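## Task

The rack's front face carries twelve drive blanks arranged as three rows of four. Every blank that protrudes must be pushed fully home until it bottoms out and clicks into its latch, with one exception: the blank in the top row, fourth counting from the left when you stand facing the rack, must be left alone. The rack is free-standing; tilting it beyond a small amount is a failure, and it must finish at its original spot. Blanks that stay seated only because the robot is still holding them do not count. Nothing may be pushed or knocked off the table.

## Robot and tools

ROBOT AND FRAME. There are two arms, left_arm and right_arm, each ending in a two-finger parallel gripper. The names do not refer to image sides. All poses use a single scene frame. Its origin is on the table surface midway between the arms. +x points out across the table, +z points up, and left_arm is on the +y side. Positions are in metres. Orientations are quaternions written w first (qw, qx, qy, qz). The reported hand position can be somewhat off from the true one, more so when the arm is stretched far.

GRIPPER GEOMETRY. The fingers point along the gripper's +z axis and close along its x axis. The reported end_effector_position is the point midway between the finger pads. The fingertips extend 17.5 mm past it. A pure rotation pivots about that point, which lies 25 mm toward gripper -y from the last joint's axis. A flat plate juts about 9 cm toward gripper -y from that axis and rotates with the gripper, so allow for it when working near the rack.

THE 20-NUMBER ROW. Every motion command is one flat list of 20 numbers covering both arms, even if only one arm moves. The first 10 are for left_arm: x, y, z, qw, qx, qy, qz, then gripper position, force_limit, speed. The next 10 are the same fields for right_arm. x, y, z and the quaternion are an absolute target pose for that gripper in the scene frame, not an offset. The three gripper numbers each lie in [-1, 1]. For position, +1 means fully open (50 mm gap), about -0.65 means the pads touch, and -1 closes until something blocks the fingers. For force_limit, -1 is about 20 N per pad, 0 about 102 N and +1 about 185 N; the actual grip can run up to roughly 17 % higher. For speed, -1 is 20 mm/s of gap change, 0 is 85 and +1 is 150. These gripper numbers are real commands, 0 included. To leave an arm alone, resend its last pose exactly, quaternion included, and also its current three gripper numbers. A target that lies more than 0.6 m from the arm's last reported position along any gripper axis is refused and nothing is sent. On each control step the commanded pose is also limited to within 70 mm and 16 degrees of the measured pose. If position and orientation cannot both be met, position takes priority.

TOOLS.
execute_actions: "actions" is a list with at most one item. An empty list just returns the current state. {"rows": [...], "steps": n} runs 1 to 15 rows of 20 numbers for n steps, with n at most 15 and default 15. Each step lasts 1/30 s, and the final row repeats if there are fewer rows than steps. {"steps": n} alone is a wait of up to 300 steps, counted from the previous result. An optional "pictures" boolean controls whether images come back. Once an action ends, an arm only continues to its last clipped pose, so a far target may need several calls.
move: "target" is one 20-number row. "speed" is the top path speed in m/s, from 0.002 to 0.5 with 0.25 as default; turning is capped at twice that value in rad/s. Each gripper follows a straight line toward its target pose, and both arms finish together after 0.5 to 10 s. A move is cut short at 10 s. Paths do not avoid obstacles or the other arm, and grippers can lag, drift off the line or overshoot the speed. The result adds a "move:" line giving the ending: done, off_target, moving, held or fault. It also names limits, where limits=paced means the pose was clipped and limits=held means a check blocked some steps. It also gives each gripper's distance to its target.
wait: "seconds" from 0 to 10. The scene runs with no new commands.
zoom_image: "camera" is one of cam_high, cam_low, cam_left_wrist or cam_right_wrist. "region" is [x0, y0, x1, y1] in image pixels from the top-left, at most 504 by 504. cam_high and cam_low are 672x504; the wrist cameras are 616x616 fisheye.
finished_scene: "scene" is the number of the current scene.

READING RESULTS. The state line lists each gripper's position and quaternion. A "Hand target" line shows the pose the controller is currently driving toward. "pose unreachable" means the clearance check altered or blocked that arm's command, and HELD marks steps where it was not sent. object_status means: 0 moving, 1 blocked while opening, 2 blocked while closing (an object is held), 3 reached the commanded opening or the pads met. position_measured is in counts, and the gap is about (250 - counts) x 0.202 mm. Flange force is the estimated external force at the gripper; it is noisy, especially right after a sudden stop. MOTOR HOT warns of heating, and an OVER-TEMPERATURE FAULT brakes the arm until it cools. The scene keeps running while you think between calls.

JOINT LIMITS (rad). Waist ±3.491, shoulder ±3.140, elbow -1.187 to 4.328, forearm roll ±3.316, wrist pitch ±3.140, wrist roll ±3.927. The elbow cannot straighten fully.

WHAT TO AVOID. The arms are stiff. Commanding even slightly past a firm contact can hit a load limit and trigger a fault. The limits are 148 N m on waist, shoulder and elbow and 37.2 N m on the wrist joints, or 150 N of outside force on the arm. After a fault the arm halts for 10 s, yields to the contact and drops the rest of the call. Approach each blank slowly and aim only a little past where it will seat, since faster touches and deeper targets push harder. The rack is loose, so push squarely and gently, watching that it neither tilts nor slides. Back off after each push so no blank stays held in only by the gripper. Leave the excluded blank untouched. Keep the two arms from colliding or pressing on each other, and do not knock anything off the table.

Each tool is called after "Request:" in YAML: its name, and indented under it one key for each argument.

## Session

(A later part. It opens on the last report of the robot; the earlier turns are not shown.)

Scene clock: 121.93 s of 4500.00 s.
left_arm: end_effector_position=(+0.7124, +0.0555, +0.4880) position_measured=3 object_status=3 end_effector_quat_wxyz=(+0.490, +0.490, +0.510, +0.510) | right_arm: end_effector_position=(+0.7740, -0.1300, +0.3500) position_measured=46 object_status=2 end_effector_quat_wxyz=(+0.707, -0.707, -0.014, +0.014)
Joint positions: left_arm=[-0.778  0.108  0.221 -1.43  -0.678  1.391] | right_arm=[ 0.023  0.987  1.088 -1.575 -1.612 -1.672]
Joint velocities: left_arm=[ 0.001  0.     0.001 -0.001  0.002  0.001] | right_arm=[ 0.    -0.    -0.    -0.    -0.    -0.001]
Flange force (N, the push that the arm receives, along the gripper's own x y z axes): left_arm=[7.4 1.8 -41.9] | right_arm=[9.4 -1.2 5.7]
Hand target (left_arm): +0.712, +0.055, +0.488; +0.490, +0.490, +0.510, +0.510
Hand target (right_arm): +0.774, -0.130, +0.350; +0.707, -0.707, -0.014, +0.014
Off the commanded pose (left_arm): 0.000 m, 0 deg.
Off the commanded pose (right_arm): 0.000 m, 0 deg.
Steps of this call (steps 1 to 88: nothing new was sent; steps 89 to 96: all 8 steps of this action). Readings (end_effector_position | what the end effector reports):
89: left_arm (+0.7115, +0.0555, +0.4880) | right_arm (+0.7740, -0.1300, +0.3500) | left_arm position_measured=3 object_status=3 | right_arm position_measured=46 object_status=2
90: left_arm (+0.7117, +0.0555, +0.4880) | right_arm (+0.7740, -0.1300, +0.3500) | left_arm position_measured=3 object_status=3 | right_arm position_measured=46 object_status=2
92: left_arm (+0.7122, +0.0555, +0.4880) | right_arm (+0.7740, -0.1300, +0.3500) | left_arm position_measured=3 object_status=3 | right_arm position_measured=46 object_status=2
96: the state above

Request:
move:
  target: [0.670, 0.0539, 0.488, 0.4903, 0.4903, 0.5095, 0.5095, 1, 0, 0, 0.7740, -0.130, 0.35, 0.7070, -0.7070, -0.01358, 0.01358, -1, 0, -0.7]
  speed: 0.1

Request:
move:
  target: [0.670, 0.0539, 0.4313, 0.4903, 0.4903, 0.5095, 0.5095, 1, 0, 0, 0.7740, -0.130, 0.35, 0.7070, -0.7070, -0.01358, 0.01358, -1, 0, -0.7]
  speed: 0.1

Request:
zoom_image:
  camera: "cam_left_wrist"
  region: [180, 180, 480, 360]

Scene clock: 127.80 s of 4500.00 s.
left_arm: end_effector_position=(+0.6701, +0.0539, +0.4879) position_measured=3 object_status=3 end_effector_quat_wxyz=(+0.490, +0.490, +0.510, +0.510) | right_arm: end_effector_position=(+0.7740, -0.1300, +0.3500) position_measured=46 object_status=2 end_effector_quat_wxyz=(+0.707, -0.707, -0.014, +0.014)
Joint positions: left_arm=[-0.842  0.032  0.141 -1.451 -0.74   1.409] | right_arm=[ 0.023  0.987  1.088 -1.575 -1.612 -1.672]
Joint velocities: left_arm=[-0.001 -0.003 -0.002 -0.001 -0.002 -0.   ] | right_arm=[-0.    -0.001 -0.001  0.     0.003  0.001]
Flange force (N, the push that the arm receives, along the gripper's own x y z axes): left_arm=[0.9 0.0 2.9] | right_arm=[-3.9 0.7 3.4]
Hand target (left_arm): +0.670, +0.054, +0.488; +0.490, +0.490, +0.510, +0.510
Hand target (right_arm): +0.774, -0.130, +0.350; +0.707, -0.707, -0.014, +0.014
Off the commanded pose (left_arm): 0.000 m, 0 deg.
Off the commanded pose (right_arm): 0.000 m, 0 deg.
After step 90, 2.07 s passed at rest.
move: done

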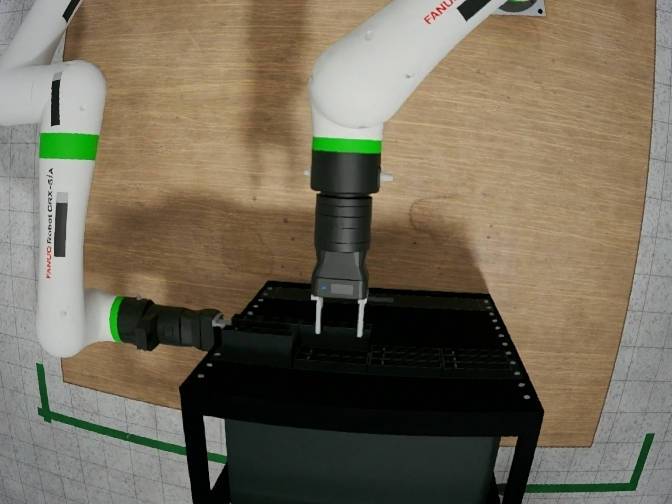

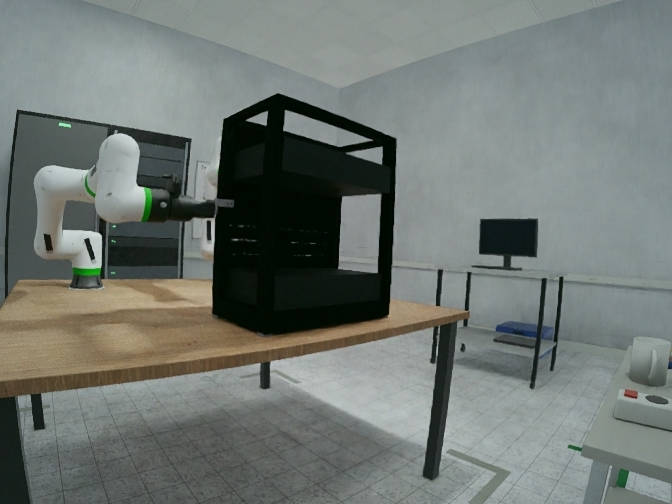

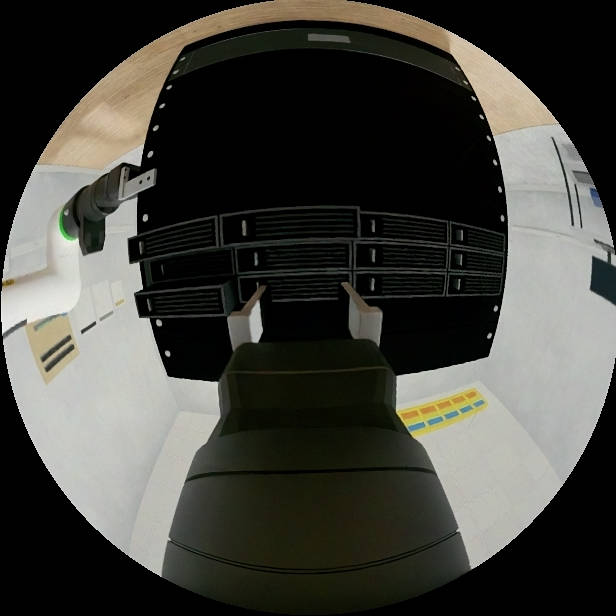

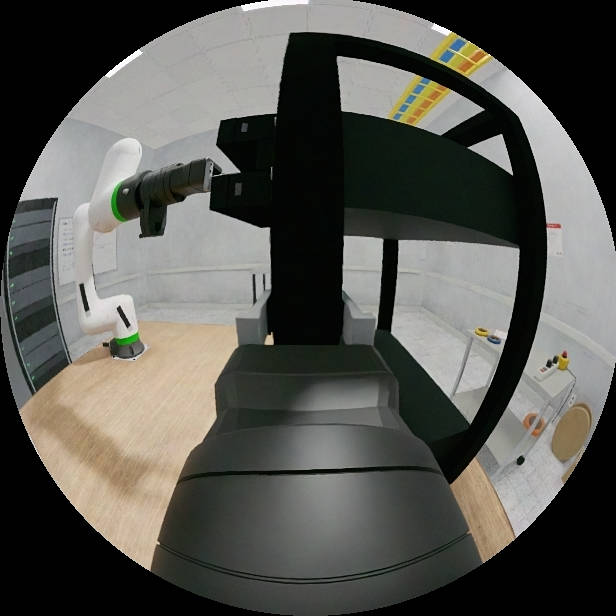

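Scene clock: 128.73 s of 4500.00 s.
left_arm: end_effector_position=(+0.6700, +0.0541, +0.4315) position_measured=3 object_status=3 end_effector_quat_wxyz=(+0.490, +0.490, +0.510, +0.510) | right_arm: end_effector_position=(+0.7740, -0.1300, +0.3500) position_measured=46 object_status=2 end_effector_quat_wxyz=(+0.707, -0.707, -0.014, +0.014)
Joint positions: left_arm=[-0.882  0.067  0.049 -1.59  -0.774  1.597] | right_arm=[ 0.023  0.987  1.088 -1.575 -1.612 -1.672]
Joint velocities: left_arm=[-0.001  0.001 -0.002 -0.004 -0.001  0.006] | right_arm=[ 0.    -0.001 -0.     0.     0.001 -0.   ]
Flange force (N, the push that the arm receives, along the gripper's own x y z axes): left_arm=[-2.6 -3.3 0.8] | right_arm=[-3.0 0.7 3.4]
Hand target (left_arm): +0.670, +0.054, +0.431; +0.490, +0.490, +0.510, +0.510
Hand target (right_arm): +0.774, -0.130, +0.350; +0.707, -0.707, -0.014, +0.014
Off the commanded pose (left_arm): 0.000 m, 0 deg.
Off the commanded pose (right_arm): 0.000 m, 0 deg.
move: done

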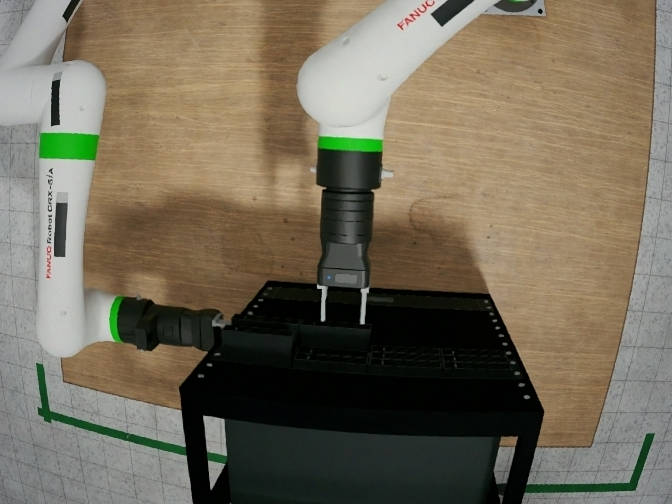

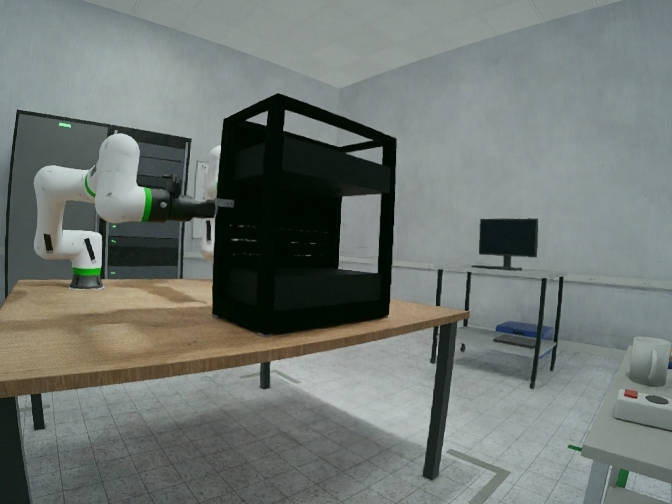

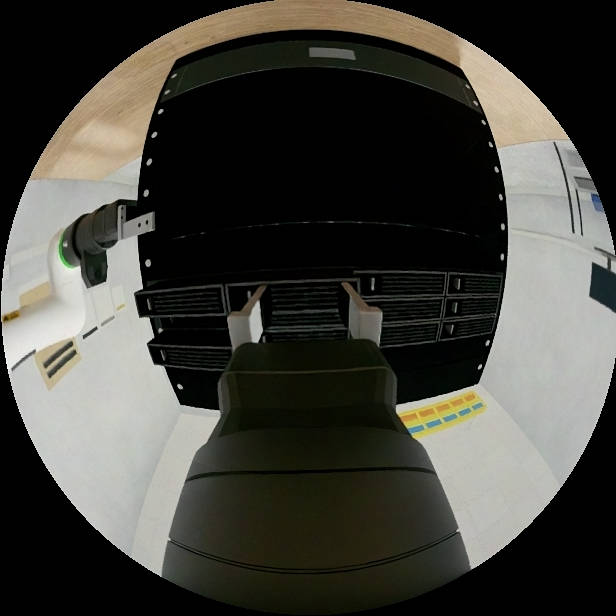

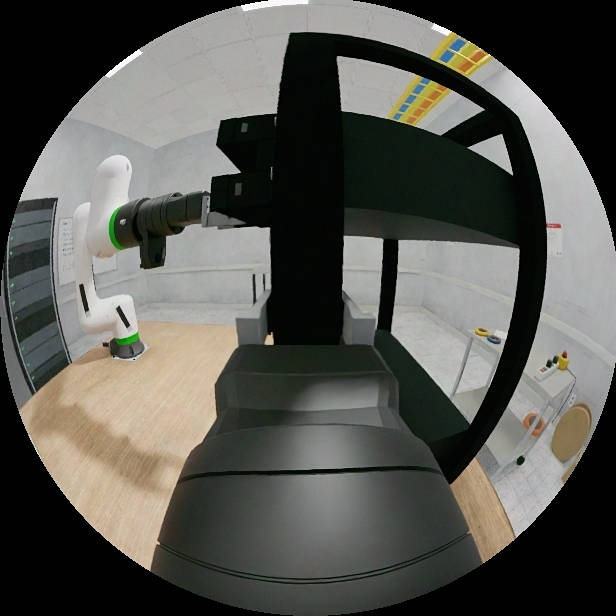

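Region (180, 180, 480, 360) of cam_left_wrist's 616x616 image, scaled by 1.680, with more detail than that image has; it fills the top 302 rows of this view, and the rest is white.

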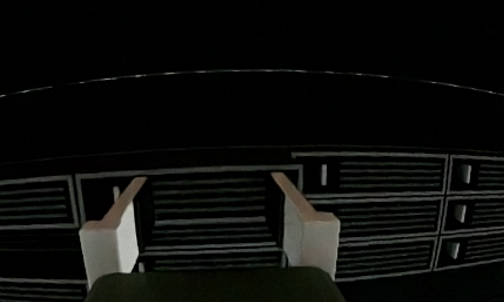

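Request:
move:
  target: [0.7100, 0.0554, 0.4313, 0.4903, 0.4903, 0.5095, 0.5095, 1, 0, 0, 0.7740, -0.130, 0.35, 0.7070, -0.7070, -0.01358, 0.01358, -1, 0, -0.7]
  speed: 0.035

Request:
execute_actions:
  actions:
    - {"rows": [[0.7105, 0.0555, 0.4313, 0.4903, 0.4903, 0.5095, 0.5095, 1, 0, 0, 0.7740, -0.130, 0.35, 0.7070, -0.7070, -0.01358, 0.01358, -1, 0, -0.7],[0.7110, 0.0555, 0.4313, 0.4903, 0.4903, 0.5095, 0.5095, 1, 0, 0, 0.7740, -0.130, 0.35, 0.7070, -0.7070, -0.01358, 0.01358, -1, 0, -0.7]], "steps": 8}
  pictures: false

Request:
execute_actions:
  actions:
    - {"rows": [[0.7115, 0.0555, 0.4313, 0.4903, 0.4903, 0.5095, 0.5095, 1, 0, 0, 0.7740, -0.130, 0.35, 0.7070, -0.7070, -0.01358, 0.01358, -1, 0, -0.7],[0.7118, 0.0555, 0.4313, 0.4903, 0.4903, 0.5095, 0.5095, 1, 0, 0, 0.7740, -0.130, 0.35, 0.7070, -0.7070, -0.01358, 0.01358, -1, 0, -0.7]], "steps": 8}
  pictures: false

Scene clock: 135.40 s of 4500.00 s.
left_arm: end_effector_position=(+0.7100, +0.0554, +0.4314) position_measured=3 object_status=3 end_effector_quat_wxyz=(+0.490, +0.490, +0.510, +0.509) | right_arm: end_effector_position=(+0.7740, -0.1300, +0.3500) position_measured=46 object_status=2 end_effector_quat_wxyz=(+0.707, -0.707, -0.014, +0.014)
Joint positions: left_arm=[-0.823  0.137  0.126 -1.584 -0.714  1.588] | right_arm=[ 0.023  0.987  1.088 -1.575 -1.612 -1.672]
Joint velocities: left_arm=[ 0.001  0.003  0.002 -0.     0.001  0.   ] | right_arm=[ 0.  0. -0.  0. -0.  0.]
Flange force (N, the push that the arm receives, along the gripper's own x y z axes): left_arm=[2.2 -3.0 -8.6] | right_arm=[0.0 0.9 4.0]
Hand target (left_arm): +0.710, +0.055, +0.431; +0.490, +0.490, +0.510, +0.509
Hand target (right_arm): +0.774, -0.130, +0.350; +0.707, -0.707, -0.014, +0.014
Off the commanded pose (left_arm): 0.000 m, 0 deg.
Off the commanded pose (right_arm): 0.000 m, 0 deg.
After step 90, 2.23 s passed at rest.
move: done

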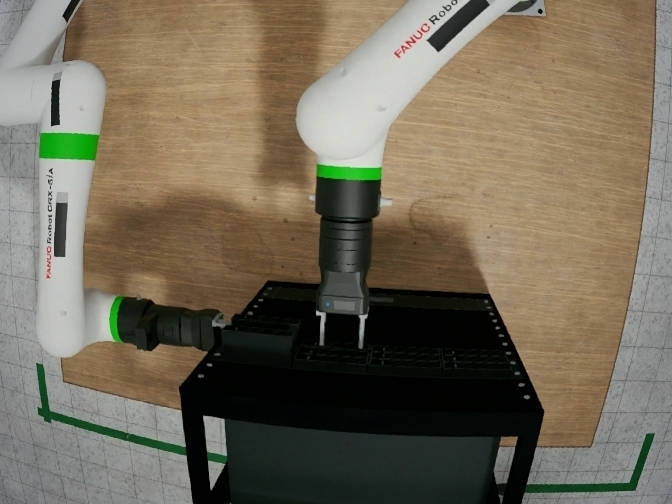

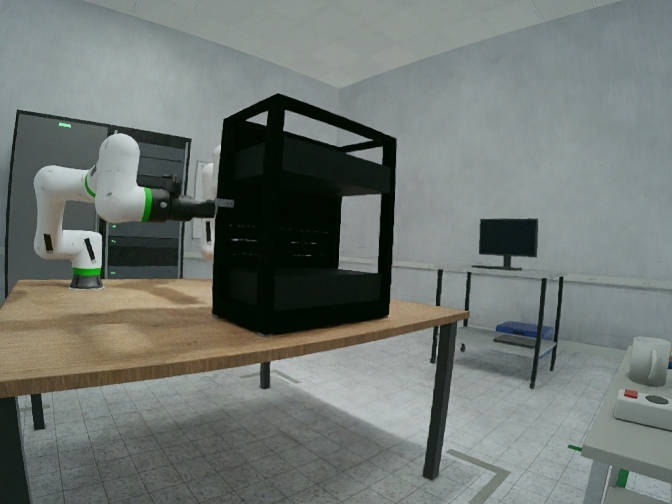

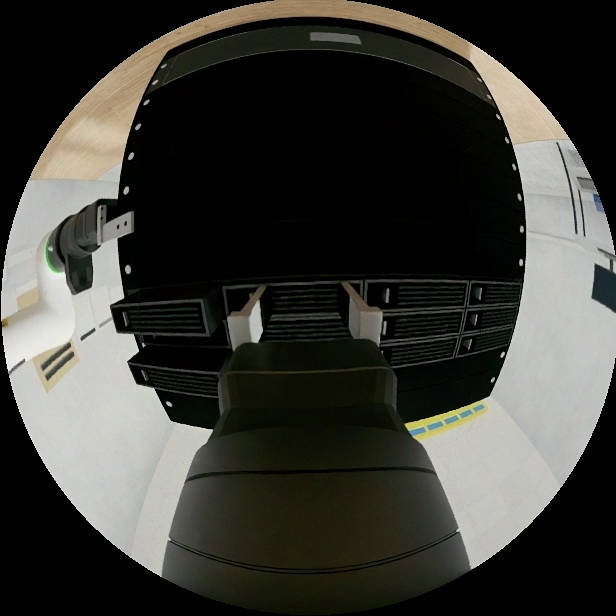

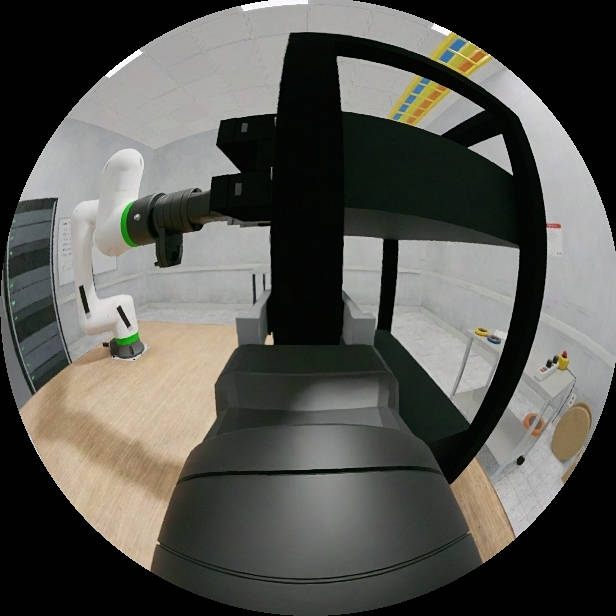

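Scene clock: 135.67 s of 4500.00 s.
left_arm: end_effector_position=(+0.7110, +0.0555, +0.4313) position_measured=3 object_status=3 end_effector_quat_wxyz=(+0.490, +0.490, +0.510, +0.510) | right_arm: end_effector_position=(+0.7740, -0.1300, +0.3500) position_measured=46 object_status=2 end_effector_quat_wxyz=(+0.707, -0.707, -0.014, +0.014)
Joint positions: left_arm=[-0.821  0.139  0.128 -1.584 -0.712  1.588] | right_arm=[ 0.023  0.987  1.088 -1.575 -1.612 -1.672]
Joint velocities: left_arm=[-0.    -0.     0.001  0.001  0.    -0.   ] | right_arm=[-0.     0.002 -0.     0.     0.001 -0.001]
Flange force (N, the push that the arm receives, along the gripper's own x y z axes): left_arm=[-0.5 0.1 -4.6] | right_arm=[-1.5 0.3 2.7]
Hand target (left_arm): +0.711, +0.055, +0.431; +0.490, +0.490, +0.510, +0.510
Hand target (right_arm): +0.774, -0.130, +0.350; +0.707, -0.707, -0.014, +0.014
Off the commanded pose (left_arm): 0.000 m, 0 deg.
Off the commanded pose (right_arm): 0.000 m, 0 deg.
Steps of this call (steps 1 to 8: all 8 steps of this action). Readings (end_effector_position | what the end effector reports):
1: left_arm (+0.7100, +0.0554, +0.4314) | right_arm (+0.7740, -0.1300, +0.3500) | left_arm position_measured=3 object_status=3 | right_arm position_measured=46 object_status=2
2: left_arm (+0.7102, +0.0554, +0.4313) | right_arm (+0.7740, -0.1300, +0.3500) | left_arm position_measured=3 object_status=3 | right_arm position_measured=46 object_status=2
4: left_arm (+0.7107, +0.0555, +0.4313) | right_arm (+0.7740, -0.1300, +0.3500) | left_arm position_measured=3 object_status=3 | right_arm position_measured=46 object_status=2
8: the state above

Scene clock: 135.93 s of 4500.00 s.
left_arm: end_effector_position=(+0.7118, +0.0555, +0.4313) position_measured=3 object_status=3 end_effector_quat_wxyz=(+0.490, +0.490, +0.510, +0.510) | right_arm: end_effector_position=(+0.7740, -0.1300, +0.3500) position_measured=46 object_status=2 end_effector_quat_wxyz=(+0.707, -0.707, -0.014, +0.014)
Joint positions: left_arm=[-0.82   0.14   0.129 -1.583 -0.711  1.588] | right_arm=[ 0.023  0.987  1.088 -1.575 -1.612 -1.672]
Joint velocities: left_arm=[ 0.001  0.     0.001 -0.     0.     0.001] | right_arm=[-0.    -0.001  0.    -0.     0.    -0.   ]
Flange force (N, the push that the arm receives, along the gripper's own x y z axes): left_arm=[2.1 0.0 -7.5] | right_arm=[2.2 0.2 4.7]
Hand target (left_arm): +0.712, +0.055, +0.431; +0.490, +0.490, +0.510, +0.510
Hand target (right_arm): +0.774, -0.130, +0.350; +0.707, -0.707, -0.014, +0.014
Off the commanded pose (left_arm): 0.000 m, 0 deg.
Off the commanded pose (right_arm): 0.000 m, 0 deg.
Steps of this call (steps 1 to 8: all 8 steps of this action). Readings (end_effector_position | what the end effector reports):
1: left_arm (+0.7110, +0.0555, +0.4313) | right_arm (+0.7740, -0.1300, +0.3500) | left_arm position_measured=3 object_status=3 | right_arm position_measured=46 object_status=2
2: left_arm (+0.7112, +0.0555, +0.4313) | right_arm (+0.7740, -0.1300, +0.3500) | left_arm position_measured=3 object_status=3 | right_arm position_measured=46 object_status=2
4: left_arm (+0.7116, +0.0555, +0.4313) | right_arm (+0.7740, -0.1300, +0.3500) | left_arm position_measured=3 object_status=3 | right_arm position_measured=46 object_status=2
8: the state above

Request:
execute_actions:
  actions:
    - {"rows": [[0.7122, 0.0555, 0.4313, 0.4903, 0.4903, 0.5095, 0.5095, 1, 0, 0, 0.7740, -0.130, 0.35, 0.7070, -0.7070, -0.01358, 0.01358, -1, 0, -0.7],[0.7126, 0.0555, 0.4313, 0.4903, 0.4903, 0.5095, 0.5095, 1, 0, 0, 0.7740, -0.130, 0.35, 0.7070, -0.7070, -0.01358, 0.01358, -1, 0, -0.7]], "steps": 8}
  pictures: false

Request:
zoom_image:
  camera: "cam_high"
  region: [200, 270, 420, 390]

Scene clock: 140.47 s of 4500.00 s.
left_arm: end_effector_position=(+0.7125, +0.0555, +0.4313) position_measured=3 object_status=3 end_effector_quat_wxyz=(+0.490, +0.490, +0.510, +0.510) | right_arm: end_effector_position=(+0.7740, -0.1300, +0.3500) position_measured=46 object_status=2 end_effector_quat_wxyz=(+0.707, -0.707, -0.014, +0.014)
Joint positions: left_arm=[-0.819  0.142  0.131 -1.583 -0.71   1.587] | right_arm=[ 0.023  0.987  1.088 -1.575 -1.612 -1.672]
Joint velocities: left_arm=[0.001 0.001 0.001 0.    0.001 0.002] | right_arm=[-0.    -0.    -0.     0.     0.001  0.001]
Flange force (N, the push that the arm receives, along the gripper's own x y z axes): left_arm=[6.5 4.3 -47.9] | right_arm=[7.9 -1.5 6.8]
Hand target (left_arm): +0.713, +0.055, +0.431; +0.490, +0.490, +0.510, +0.510
Hand target (right_arm): +0.774, -0.130, +0.350; +0.707, -0.707, -0.014, +0.014
Off the commanded pose (left_arm): 0.000 m, 0 deg.
Off the commanded pose (right_arm): 0.000 m, 0 deg.
Steps of this call (steps 1 to 90: nothing new was sent; then 1.27 s passed at rest; steps 91 to 98: all 8 steps of this action). Readings (end_effector_position | what the end effector reports):
91: left_arm (+0.7118, +0.0555, +0.4313) | right_arm (+0.7740, -0.1300, +0.3500) | left_arm position_measured=3 object_status=3 | right_arm position_measured=46 object_status=2
92: left_arm (+0.7120, +0.0555, +0.4313) | right_arm (+0.7740, -0.1300, +0.3500) | left_arm position_measured=3 object_status=3 | right_arm position_measured=46 object_status=2
94: left_arm (+0.7123, +0.0555, +0.4313) | right_arm (+0.7740, -0.1300, +0.3500) | left_arm position_measured=3 object_status=3 | right_arm position_measured=46 object_status=2
98: the state above

Region (200, 270, 420, 390) of cam_high's 672x504 image, scaled by 2.291, with more detail than that image has; it fills the top 275 rows of this view, and the rest is white.

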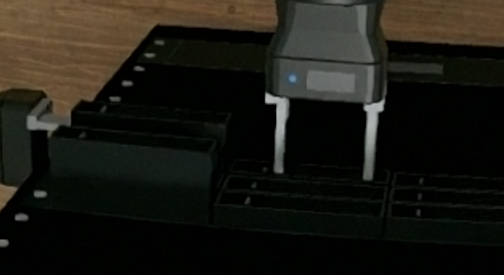

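Request:
move:
  target: [0.670, 0.0539, 0.4313, 0.4903, 0.4903, 0.5095, 0.5095, 1, 0, 0, 0.7740, -0.130, 0.35, 0.7070, -0.7070, -0.01358, 0.01358, -1, 0, -0.7]
  speed: 0.1

Request:
move:
  target: [0.6742, -0.0556, 0.4313, 0.4903, 0.4903, 0.5095, 0.5095, 1, 0, 0, 0.7740, -0.130, 0.35, 0.7070, -0.7070, -0.01358, 0.01358, -1, 0, -0.7]
  speed: 0.12

Request:
zoom_image:
  camera: "cam_left_wrist"
  region: [180, 180, 480, 360]

Scene clock: 151.30 s of 4500.00 s.
left_arm: end_effector_position=(+0.6701, +0.0539, +0.4312) position_measured=3 object_status=3 end_effector_quat_wxyz=(+0.490, +0.490, +0.510, +0.510) | right_arm: end_effector_position=(+0.7740, -0.1300, +0.3500) position_measured=46 object_status=2 end_effector_quat_wxyz=(+0.707, -0.707, -0.014, +0.014)
Joint positions: left_arm=[-0.882  0.067  0.049 -1.589 -0.773  1.597] | right_arm=[ 0.023  0.987  1.088 -1.575 -1.612 -1.672]
Joint velocities: left_arm=[-0.001 -0.001 -0.002  0.001 -0.002  0.   ] | right_arm=[ 0.    -0.    -0.001 -0.     0.001 -0.   ]
Flange force (N, the push that the arm receives, along the gripper's own x y z axes): left_arm=[-2.9 -3.4 0.0] | right_arm=[-4.2 1.6 3.2]
Hand target (left_arm): +0.670, +0.054, +0.431; +0.490, +0.490, +0.510, +0.510
Hand target (right_arm): +0.774, -0.130, +0.350; +0.707, -0.707, -0.014, +0.014
Off the commanded pose (left_arm): 0.000 m, 0 deg.
Off the commanded pose (right_arm): 0.000 m, 0 deg.
After step 90, 7.03 s passed at rest.
move: done

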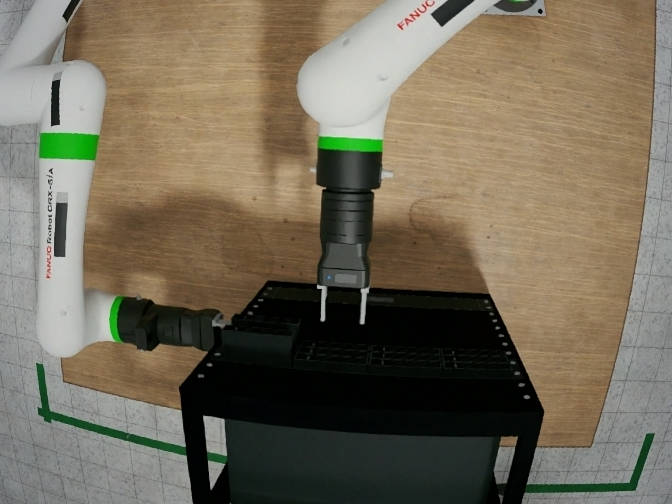

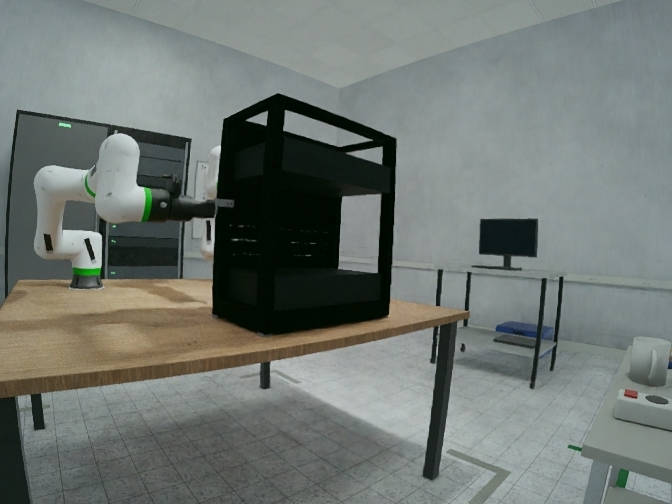

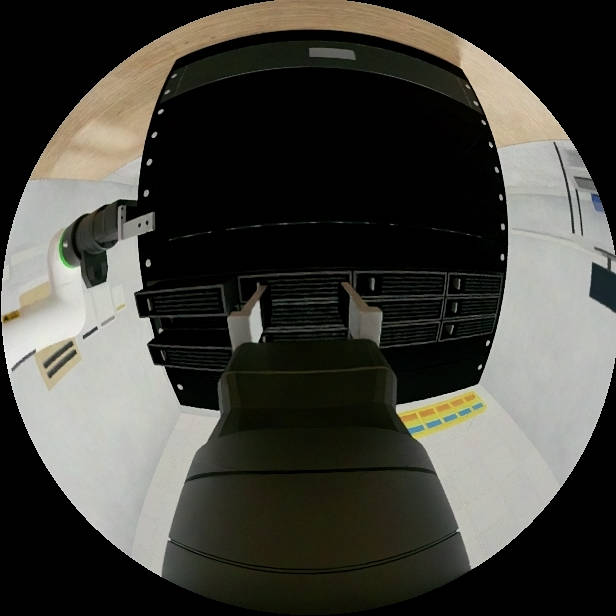

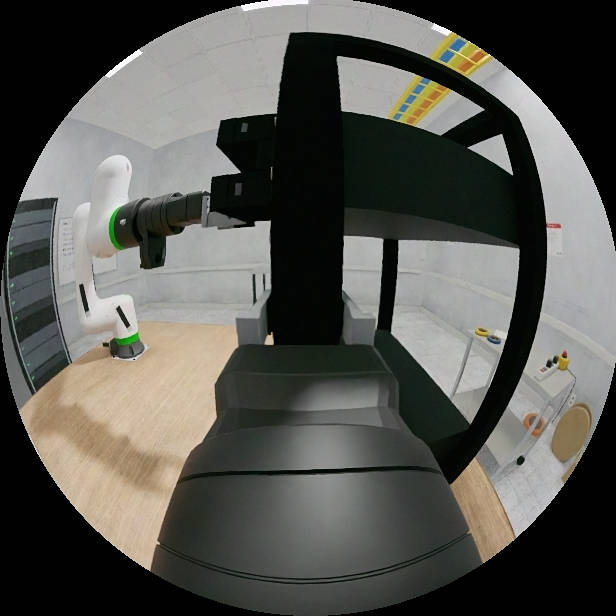

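Scene clock: 152.60 s of 4500.00 s.
left_arm: end_effector_position=(+0.6743, -0.0555, +0.4313) position_measured=3 object_status=3 end_effector_quat_wxyz=(+0.490, +0.491, +0.509, +0.509) | right_arm: end_effector_position=(+0.7740, -0.1300, +0.3500) position_measured=46 object_status=2 end_effector_quat_wxyz=(+0.707, -0.707, -0.014, +0.014)
Joint positions: left_arm=[-1.021  0.26   0.272 -1.561 -0.912  1.555] | right_arm=[ 0.023  0.987  1.088 -1.575 -1.612 -1.672]
Joint velocities: left_arm=[-0.001  0.001  0.002 -0.001 -0.001 -0.001] | right_arm=[-0.    -0.    -0.001  0.    -0.001  0.002]
Flange force (N, the push that the arm receives, along the gripper's own x y z axes): left_arm=[-0.7 -1.9 1.8] | right_arm=[3.3 1.8 2.7]
Hand target (left_arm): +0.674, -0.056, +0.431; +0.490, +0.491, +0.509, +0.509
Hand target (right_arm): +0.774, -0.130, +0.350; +0.707, -0.707, -0.014, +0.014
Off the commanded pose (left_arm): 0.000 m, 0 deg.
Off the commanded pose (right_arm): 0.000 m, 0 deg.
move: done

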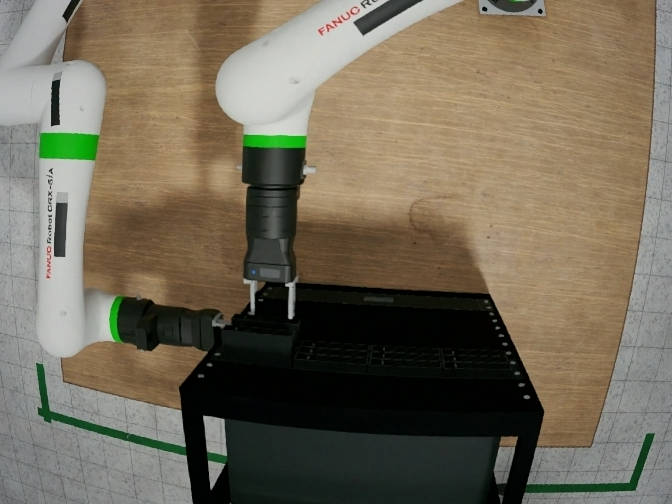

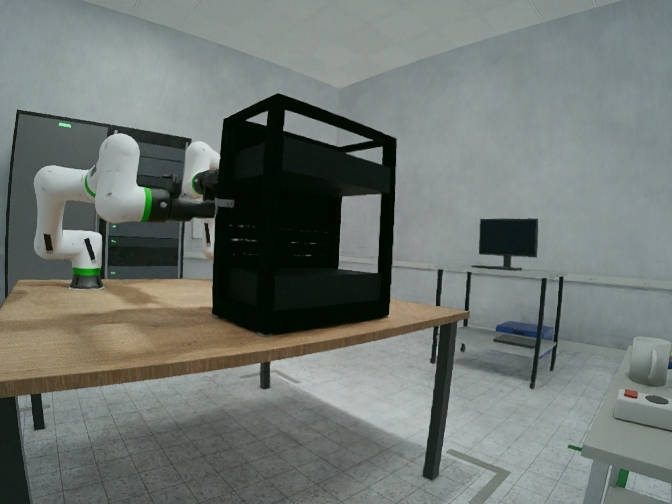

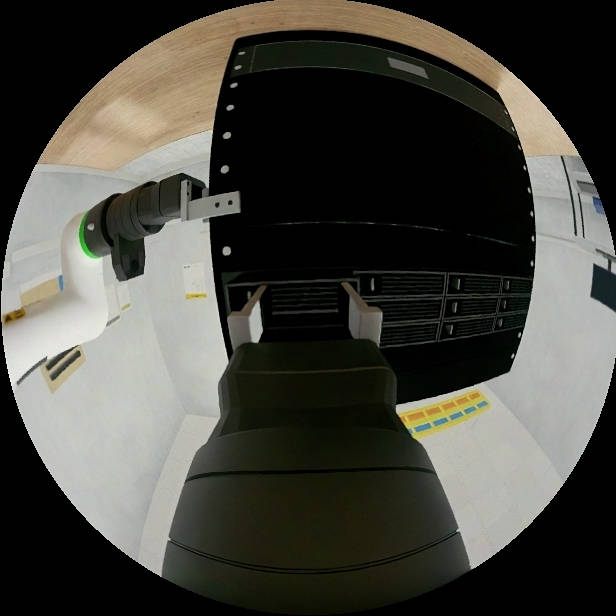

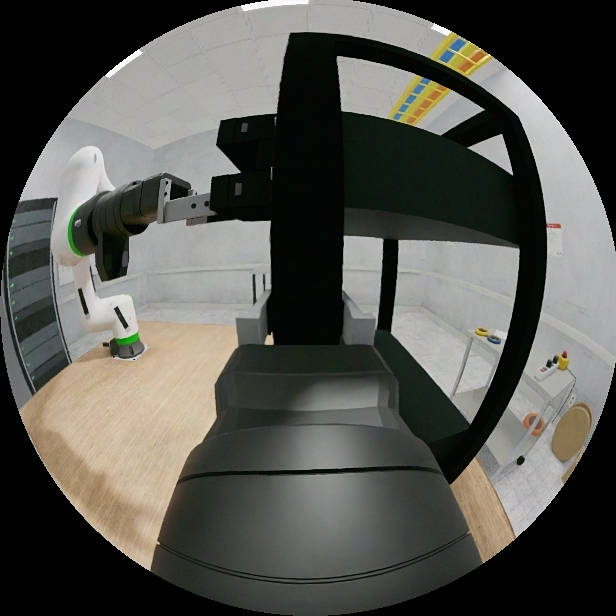

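Region (180, 180, 480, 360) of cam_left_wrist's 616x616 image, scaled by 1.680, with more detail than that image has; it fills the top 302 rows of this view, and the rest is white.

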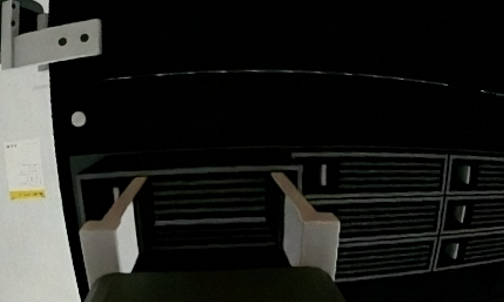

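Request:
move:
  target: [0.7138, -0.0541, 0.4313, 0.4903, 0.4903, 0.5095, 0.5095, 1, 0, 0, 0.7740, -0.130, 0.35, 0.7070, -0.7070, -0.01358, 0.01358, -1, 0, -0.7]
  speed: 0.035

Request:
execute_actions:
  actions:
    - {"rows": [[0.7143, -0.0541, 0.4313, 0.4903, 0.4903, 0.5095, 0.5095, 1, 0, 0, 0.7740, -0.130, 0.35, 0.7070, -0.7070, -0.01358, 0.01358, -1, 0, -0.7],[0.7148, -0.0540, 0.4313, 0.4903, 0.4903, 0.5095, 0.5095, 1, 0, 0, 0.7740, -0.130, 0.35, 0.7070, -0.7070, -0.01358, 0.01358, -1, 0, -0.7]], "steps": 8}
  pictures: false

Request:
zoom_image:
  camera: "cam_right_wrist"
  region: [120, 90, 300, 250]

Scene clock: 161.67 s of 4500.00 s.
left_arm: end_effector_position=(+0.7138, -0.0541, +0.4314) position_measured=3 object_status=3 end_effector_quat_wxyz=(+0.490, +0.490, +0.510, +0.509) | right_arm: end_effector_position=(+0.7740, -0.1300, +0.3500) position_measured=46 object_status=2 end_effector_quat_wxyz=(+0.707, -0.707, -0.014, +0.014)
Joint positions: left_arm=[-0.963  0.319  0.346 -1.547 -0.854  1.534] | right_arm=[ 0.023  0.987  1.088 -1.575 -1.612 -1.672]
Joint velocities: left_arm=[ 0.001  0.     0.002 -0.     0.    -0.001] | right_arm=[ 0.     0.001 -0.    -0.     0.     0.001]
Flange force (N, the push that the arm receives, along the gripper's own x y z axes): left_arm=[0.9 -1.5 -6.4] | right_arm=[-0.2 0.3 2.6]
Hand target (left_arm): +0.714, -0.054, +0.431; +0.490, +0.490, +0.510, +0.509
Hand target (right_arm): +0.774, -0.130, +0.350; +0.707, -0.707, -0.014, +0.014
Off the commanded pose (left_arm): 0.000 m, 0 deg.
Off the commanded pose (right_arm): 0.000 m, 0 deg.
After step 90, 4.63 s passed at rest.
move: done

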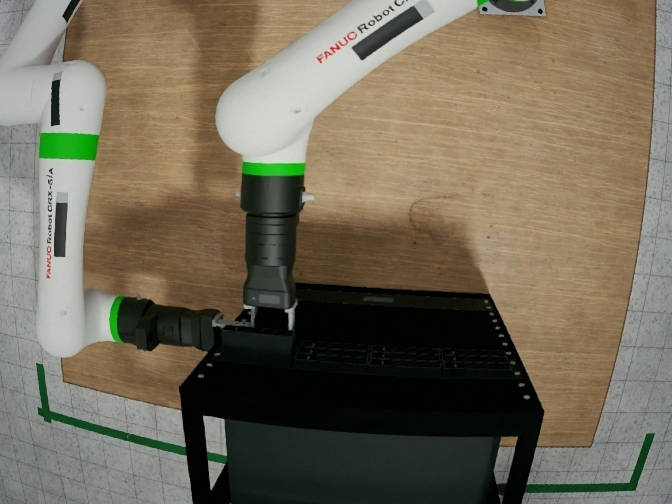

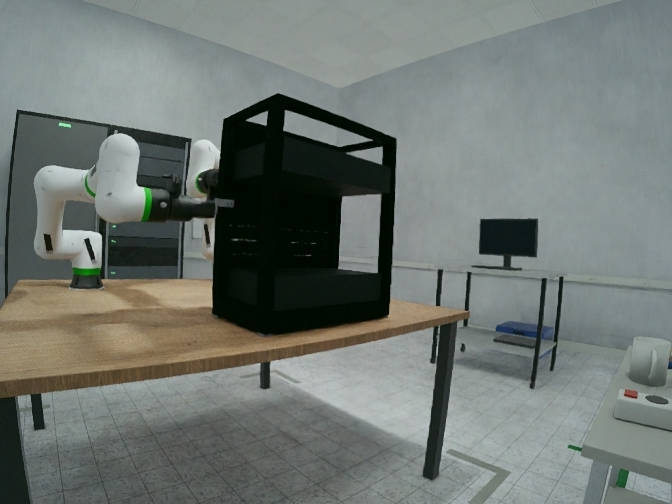

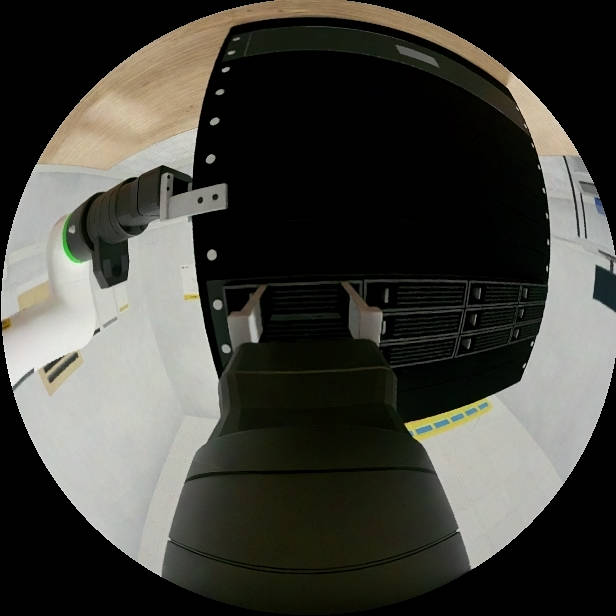

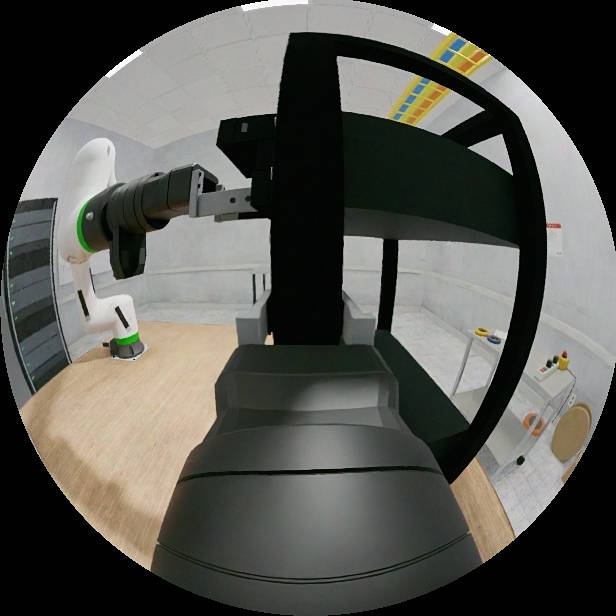

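Scene clock: 161.93 s of 4500.00 s.
left_arm: end_effector_position=(+0.7148, -0.0540, +0.4313) position_measured=3 object_status=3 end_effector_quat_wxyz=(+0.490, +0.490, +0.509, +0.509) | right_arm: end_effector_position=(+0.7740, -0.1300, +0.3500) position_measured=46 object_status=2 end_effector_quat_wxyz=(+0.707, -0.707, -0.014, +0.014)
Joint positions: left_arm=[-0.961  0.32   0.348 -1.546 -0.852  1.534] | right_arm=[ 0.023  0.987  1.088 -1.575 -1.612 -1.672]
Joint velocities: left_arm=[ 0.002  0.001  0.001 -0.001  0.001  0.   ] | right_arm=[-0.    -0.001  0.     0.    -0.    -0.   ]
Flange force (N, the push that the arm receives, along the gripper's own x y z axes): left_arm=[-4.7 0.6 -5.8] | right_arm=[0.3 1.0 3.7]
Hand target (left_arm): +0.715, -0.054, +0.431; +0.490, +0.490, +0.510, +0.510
Hand target (right_arm): +0.774, -0.130, +0.350; +0.707, -0.707, -0.014, +0.014
Off the commanded pose (left_arm): 0.000 m, 0 deg.
Off the commanded pose (right_arm): 0.000 m, 0 deg.
Steps of this call (steps 1 to 8: all 8 steps of this action). Readings (end_effector_position | what the end effector reports):
1: left_arm (+0.7138, -0.0541, +0.4313) | right_arm (+0.7740, -0.1300, +0.3500) | left_arm position_measured=3 object_status=3 | right_arm position_measured=46 object_status=2
2: left_arm (+0.7140, -0.0541, +0.4313) | right_arm (+0.7740, -0.1300, +0.3500) | left_arm position_measured=3 object_status=3 | right_arm position_measured=46 object_status=2
4: left_arm (+0.7145, -0.0541, +0.4313) | right_arm (+0.7740, -0.1300, +0.3500) | left_arm position_measured=3 object_status=3 | right_arm position_measured=46 object_status=2
8: the state above

Region (120, 90, 300, 250) of cam_right_wrist's 616x616 image, scaled by 2.800, with more detail than that image has.

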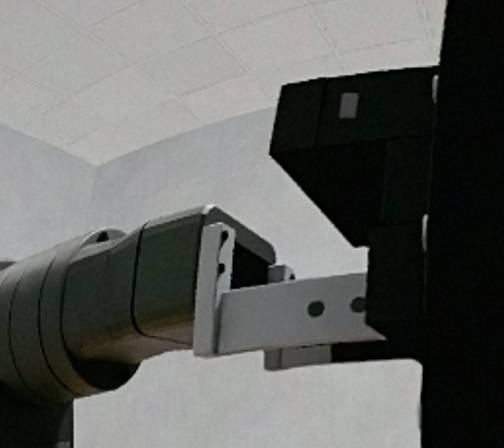

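Clearance to the protruding top blank is fine. Continuing in small steps.

Request:
execute_actions:
  actions:
    - {"rows": [[0.7153, -0.0540, 0.4313, 0.4903, 0.4903, 0.5095, 0.5095, 1, 0, 0, 0.7740, -0.130, 0.35, 0.7070, -0.7070, -0.01358, 0.01358, -1, 0, -0.7],[0.7158, -0.0540, 0.4313, 0.4903, 0.4903, 0.5095, 0.5095, 1, 0, 0, 0.7740, -0.130, 0.35, 0.7070, -0.7070, -0.01358, 0.01358, -1, 0, -0.7]], "steps": 8}
  pictures: false

Scene clock: 169.17 s of 4500.00 s.
left_arm: end_effector_position=(+0.7158, -0.0540, +0.4313) position_measured=3 object_status=3 end_effector_quat_wxyz=(+0.490, +0.490, +0.510, +0.510) | right_arm: end_effector_position=(+0.7740, -0.1300, +0.3500) position_measured=46 object_status=2 end_effector_quat_wxyz=(+0.707, -0.707, -0.014, +0.014)
Joint positions: left_arm=[-0.96   0.322  0.35  -1.546 -0.851  1.533] | right_arm=[ 0.023  0.987  1.088 -1.575 -1.612 -1.672]
Joint velocities: left_arm=[-0.     0.002  0.001 -0.001  0.002 -0.   ] | right_arm=[ 0.    -0.    -0.    -0.    -0.001  0.001]
Flange force (N, the push that the arm receives, along the gripper's own x y z axes): left_arm=[-2.2 0.0 -6.4] | right_arm=[-4.9 0.9 3.9]
Hand target (left_arm): +0.716, -0.054, +0.431; +0.490, +0.490, +0.510, +0.510
Hand target (right_arm): +0.774, -0.130, +0.350; +0.707, -0.707, -0.014, +0.014
Off the commanded pose (left_arm): 0.000 m, 0 deg.
Off the commanded pose (right_arm): 0.000 m, 0 deg.
Steps of this call (steps 1 to 90: nothing new was sent; then 3.97 s passed at rest; steps 91 to 98: all 8 steps of this action). Readings (end_effector_position | what the end effector reports):
91: left_arm (+0.7148, -0.0540, +0.4313) | right_arm (+0.7740, -0.1300, +0.3500) | left_arm position_measured=3 object_status=3 | right_arm position_measured=46 object_status=2
92: left_arm (+0.7150, -0.0539, +0.4313) | right_arm (+0.7740, -0.1300, +0.3500) | left_arm position_measured=3 object_status=3 | right_arm position_measured=46 object_status=2
94: left_arm (+0.7155, -0.0539, +0.4313) | right_arm (+0.7740, -0.1300, +0.3500) | left_arm position_measured=3 object_status=3 | right_arm position_measured=46 object_status=2
98: the state above

Request:
execute_actions:
  actions: []

Scene clock: 176.03 s of 4500.00 s.
left_arm: end_effector_position=(+0.7158, -0.0540, +0.4313) position_measured=3 object_status=3 end_effector_quat_wxyz=(+0.490, +0.490, +0.510, +0.510) | right_arm: end_effector_position=(+0.7740, -0.1300, +0.3500) position_measured=46 object_status=2 end_effector_quat_wxyz=(+0.707, -0.707, -0.014, +0.014)
Joint positions: left_arm=[-0.96   0.322  0.35  -1.546 -0.851  1.533] | right_arm=[ 0.023  0.987  1.088 -1.575 -1.612 -1.672]
Joint velocities: left_arm=[-0.     0.001  0.    -0.001  0.     0.002] | right_arm=[ 0. -0. -0.  0.  0.  0.]
Flange force (N, the push that the arm receives, along the gripper's own x y z axes): left_arm=[-2.6 0.5 -4.9] | right_arm=[2.2 0.3 3.7]
Hand target (left_arm): +0.716, -0.054, +0.431; +0.490, +0.490, +0.510, +0.510
Hand target (right_arm): +0.774, -0.130, +0.350; +0.707, -0.707, -0.014, +0.014
Off the commanded pose (left_arm): 0.000 m, 0 deg.
Off the commanded pose (right_arm): 0.000 m, 0 deg.
Steps of this call (steps 1 to 90: nothing new was sent; then 3.87 s passed at rest). Readings (end_effector_position | what the end effector reports):
1: left_arm (+0.7158, -0.0540, +0.4313) | right_arm (+0.7740, -0.1300, +0.3500) | left_arm position_measured=3 object_status=3 | right_arm position_measured=46 object_status=2
2: left_arm (+0.7158, -0.0540, +0.4313) | right_arm (+0.7740, -0.1300, +0.3500) | left_arm position_measured=3 object_status=3 | right_arm position_measured=46 object_status=2
4: left_arm (+0.7158, -0.0540, +0.4313) | right_arm (+0.7740, -0.1300, +0.3500) | left_arm position_measured=3 object_status=3 | right_arm position_measured=46 object_status=2
8: left_arm (+0.7158, -0.0540, +0.4313) | right_arm (+0.7740, -0.1300, +0.3500) | left_arm position_measured=3 object_status=3 | right_arm position_measured=46 object_status=2
90: the state above

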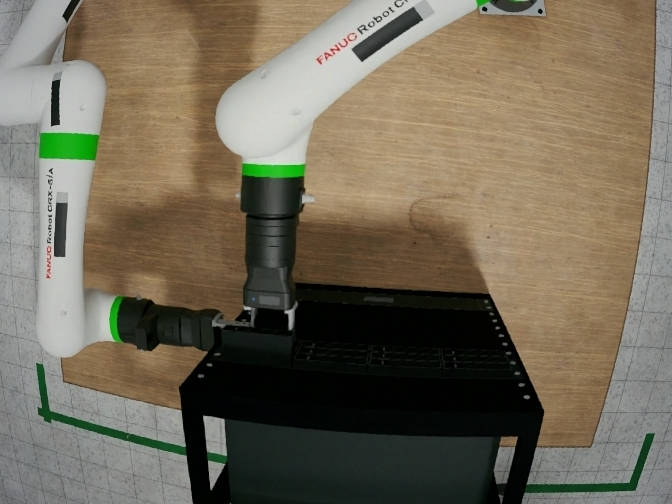

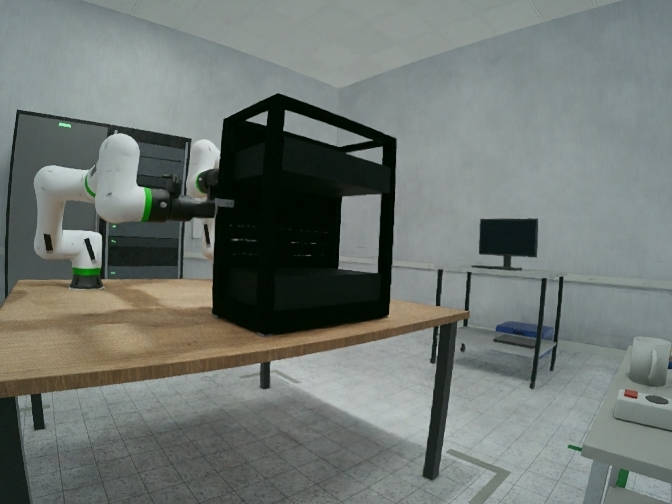

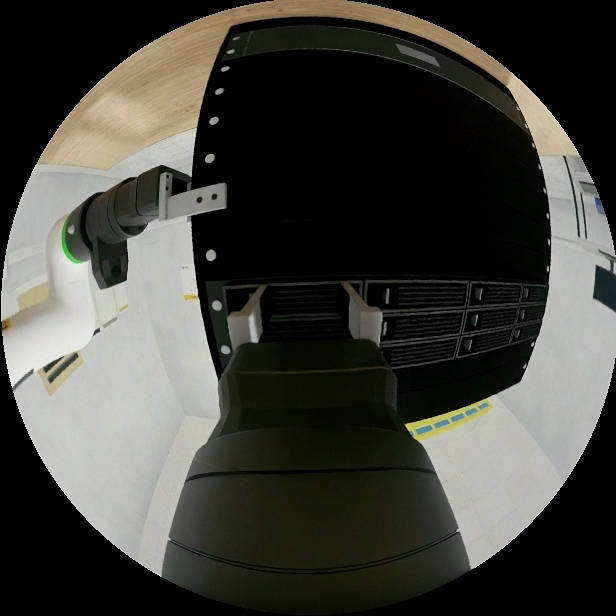

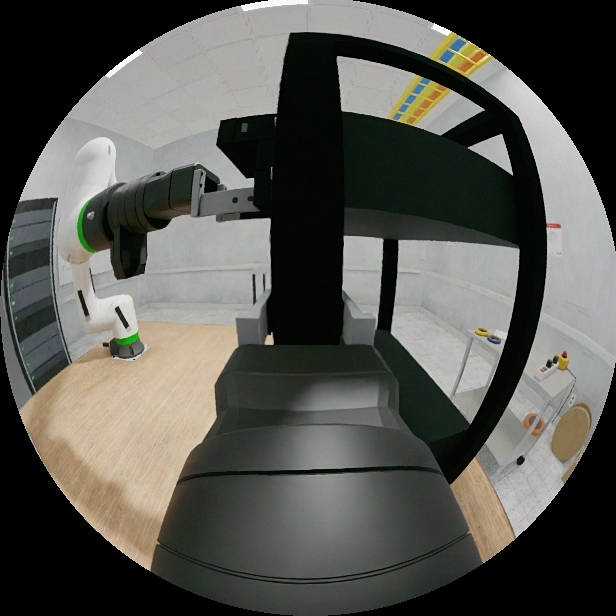

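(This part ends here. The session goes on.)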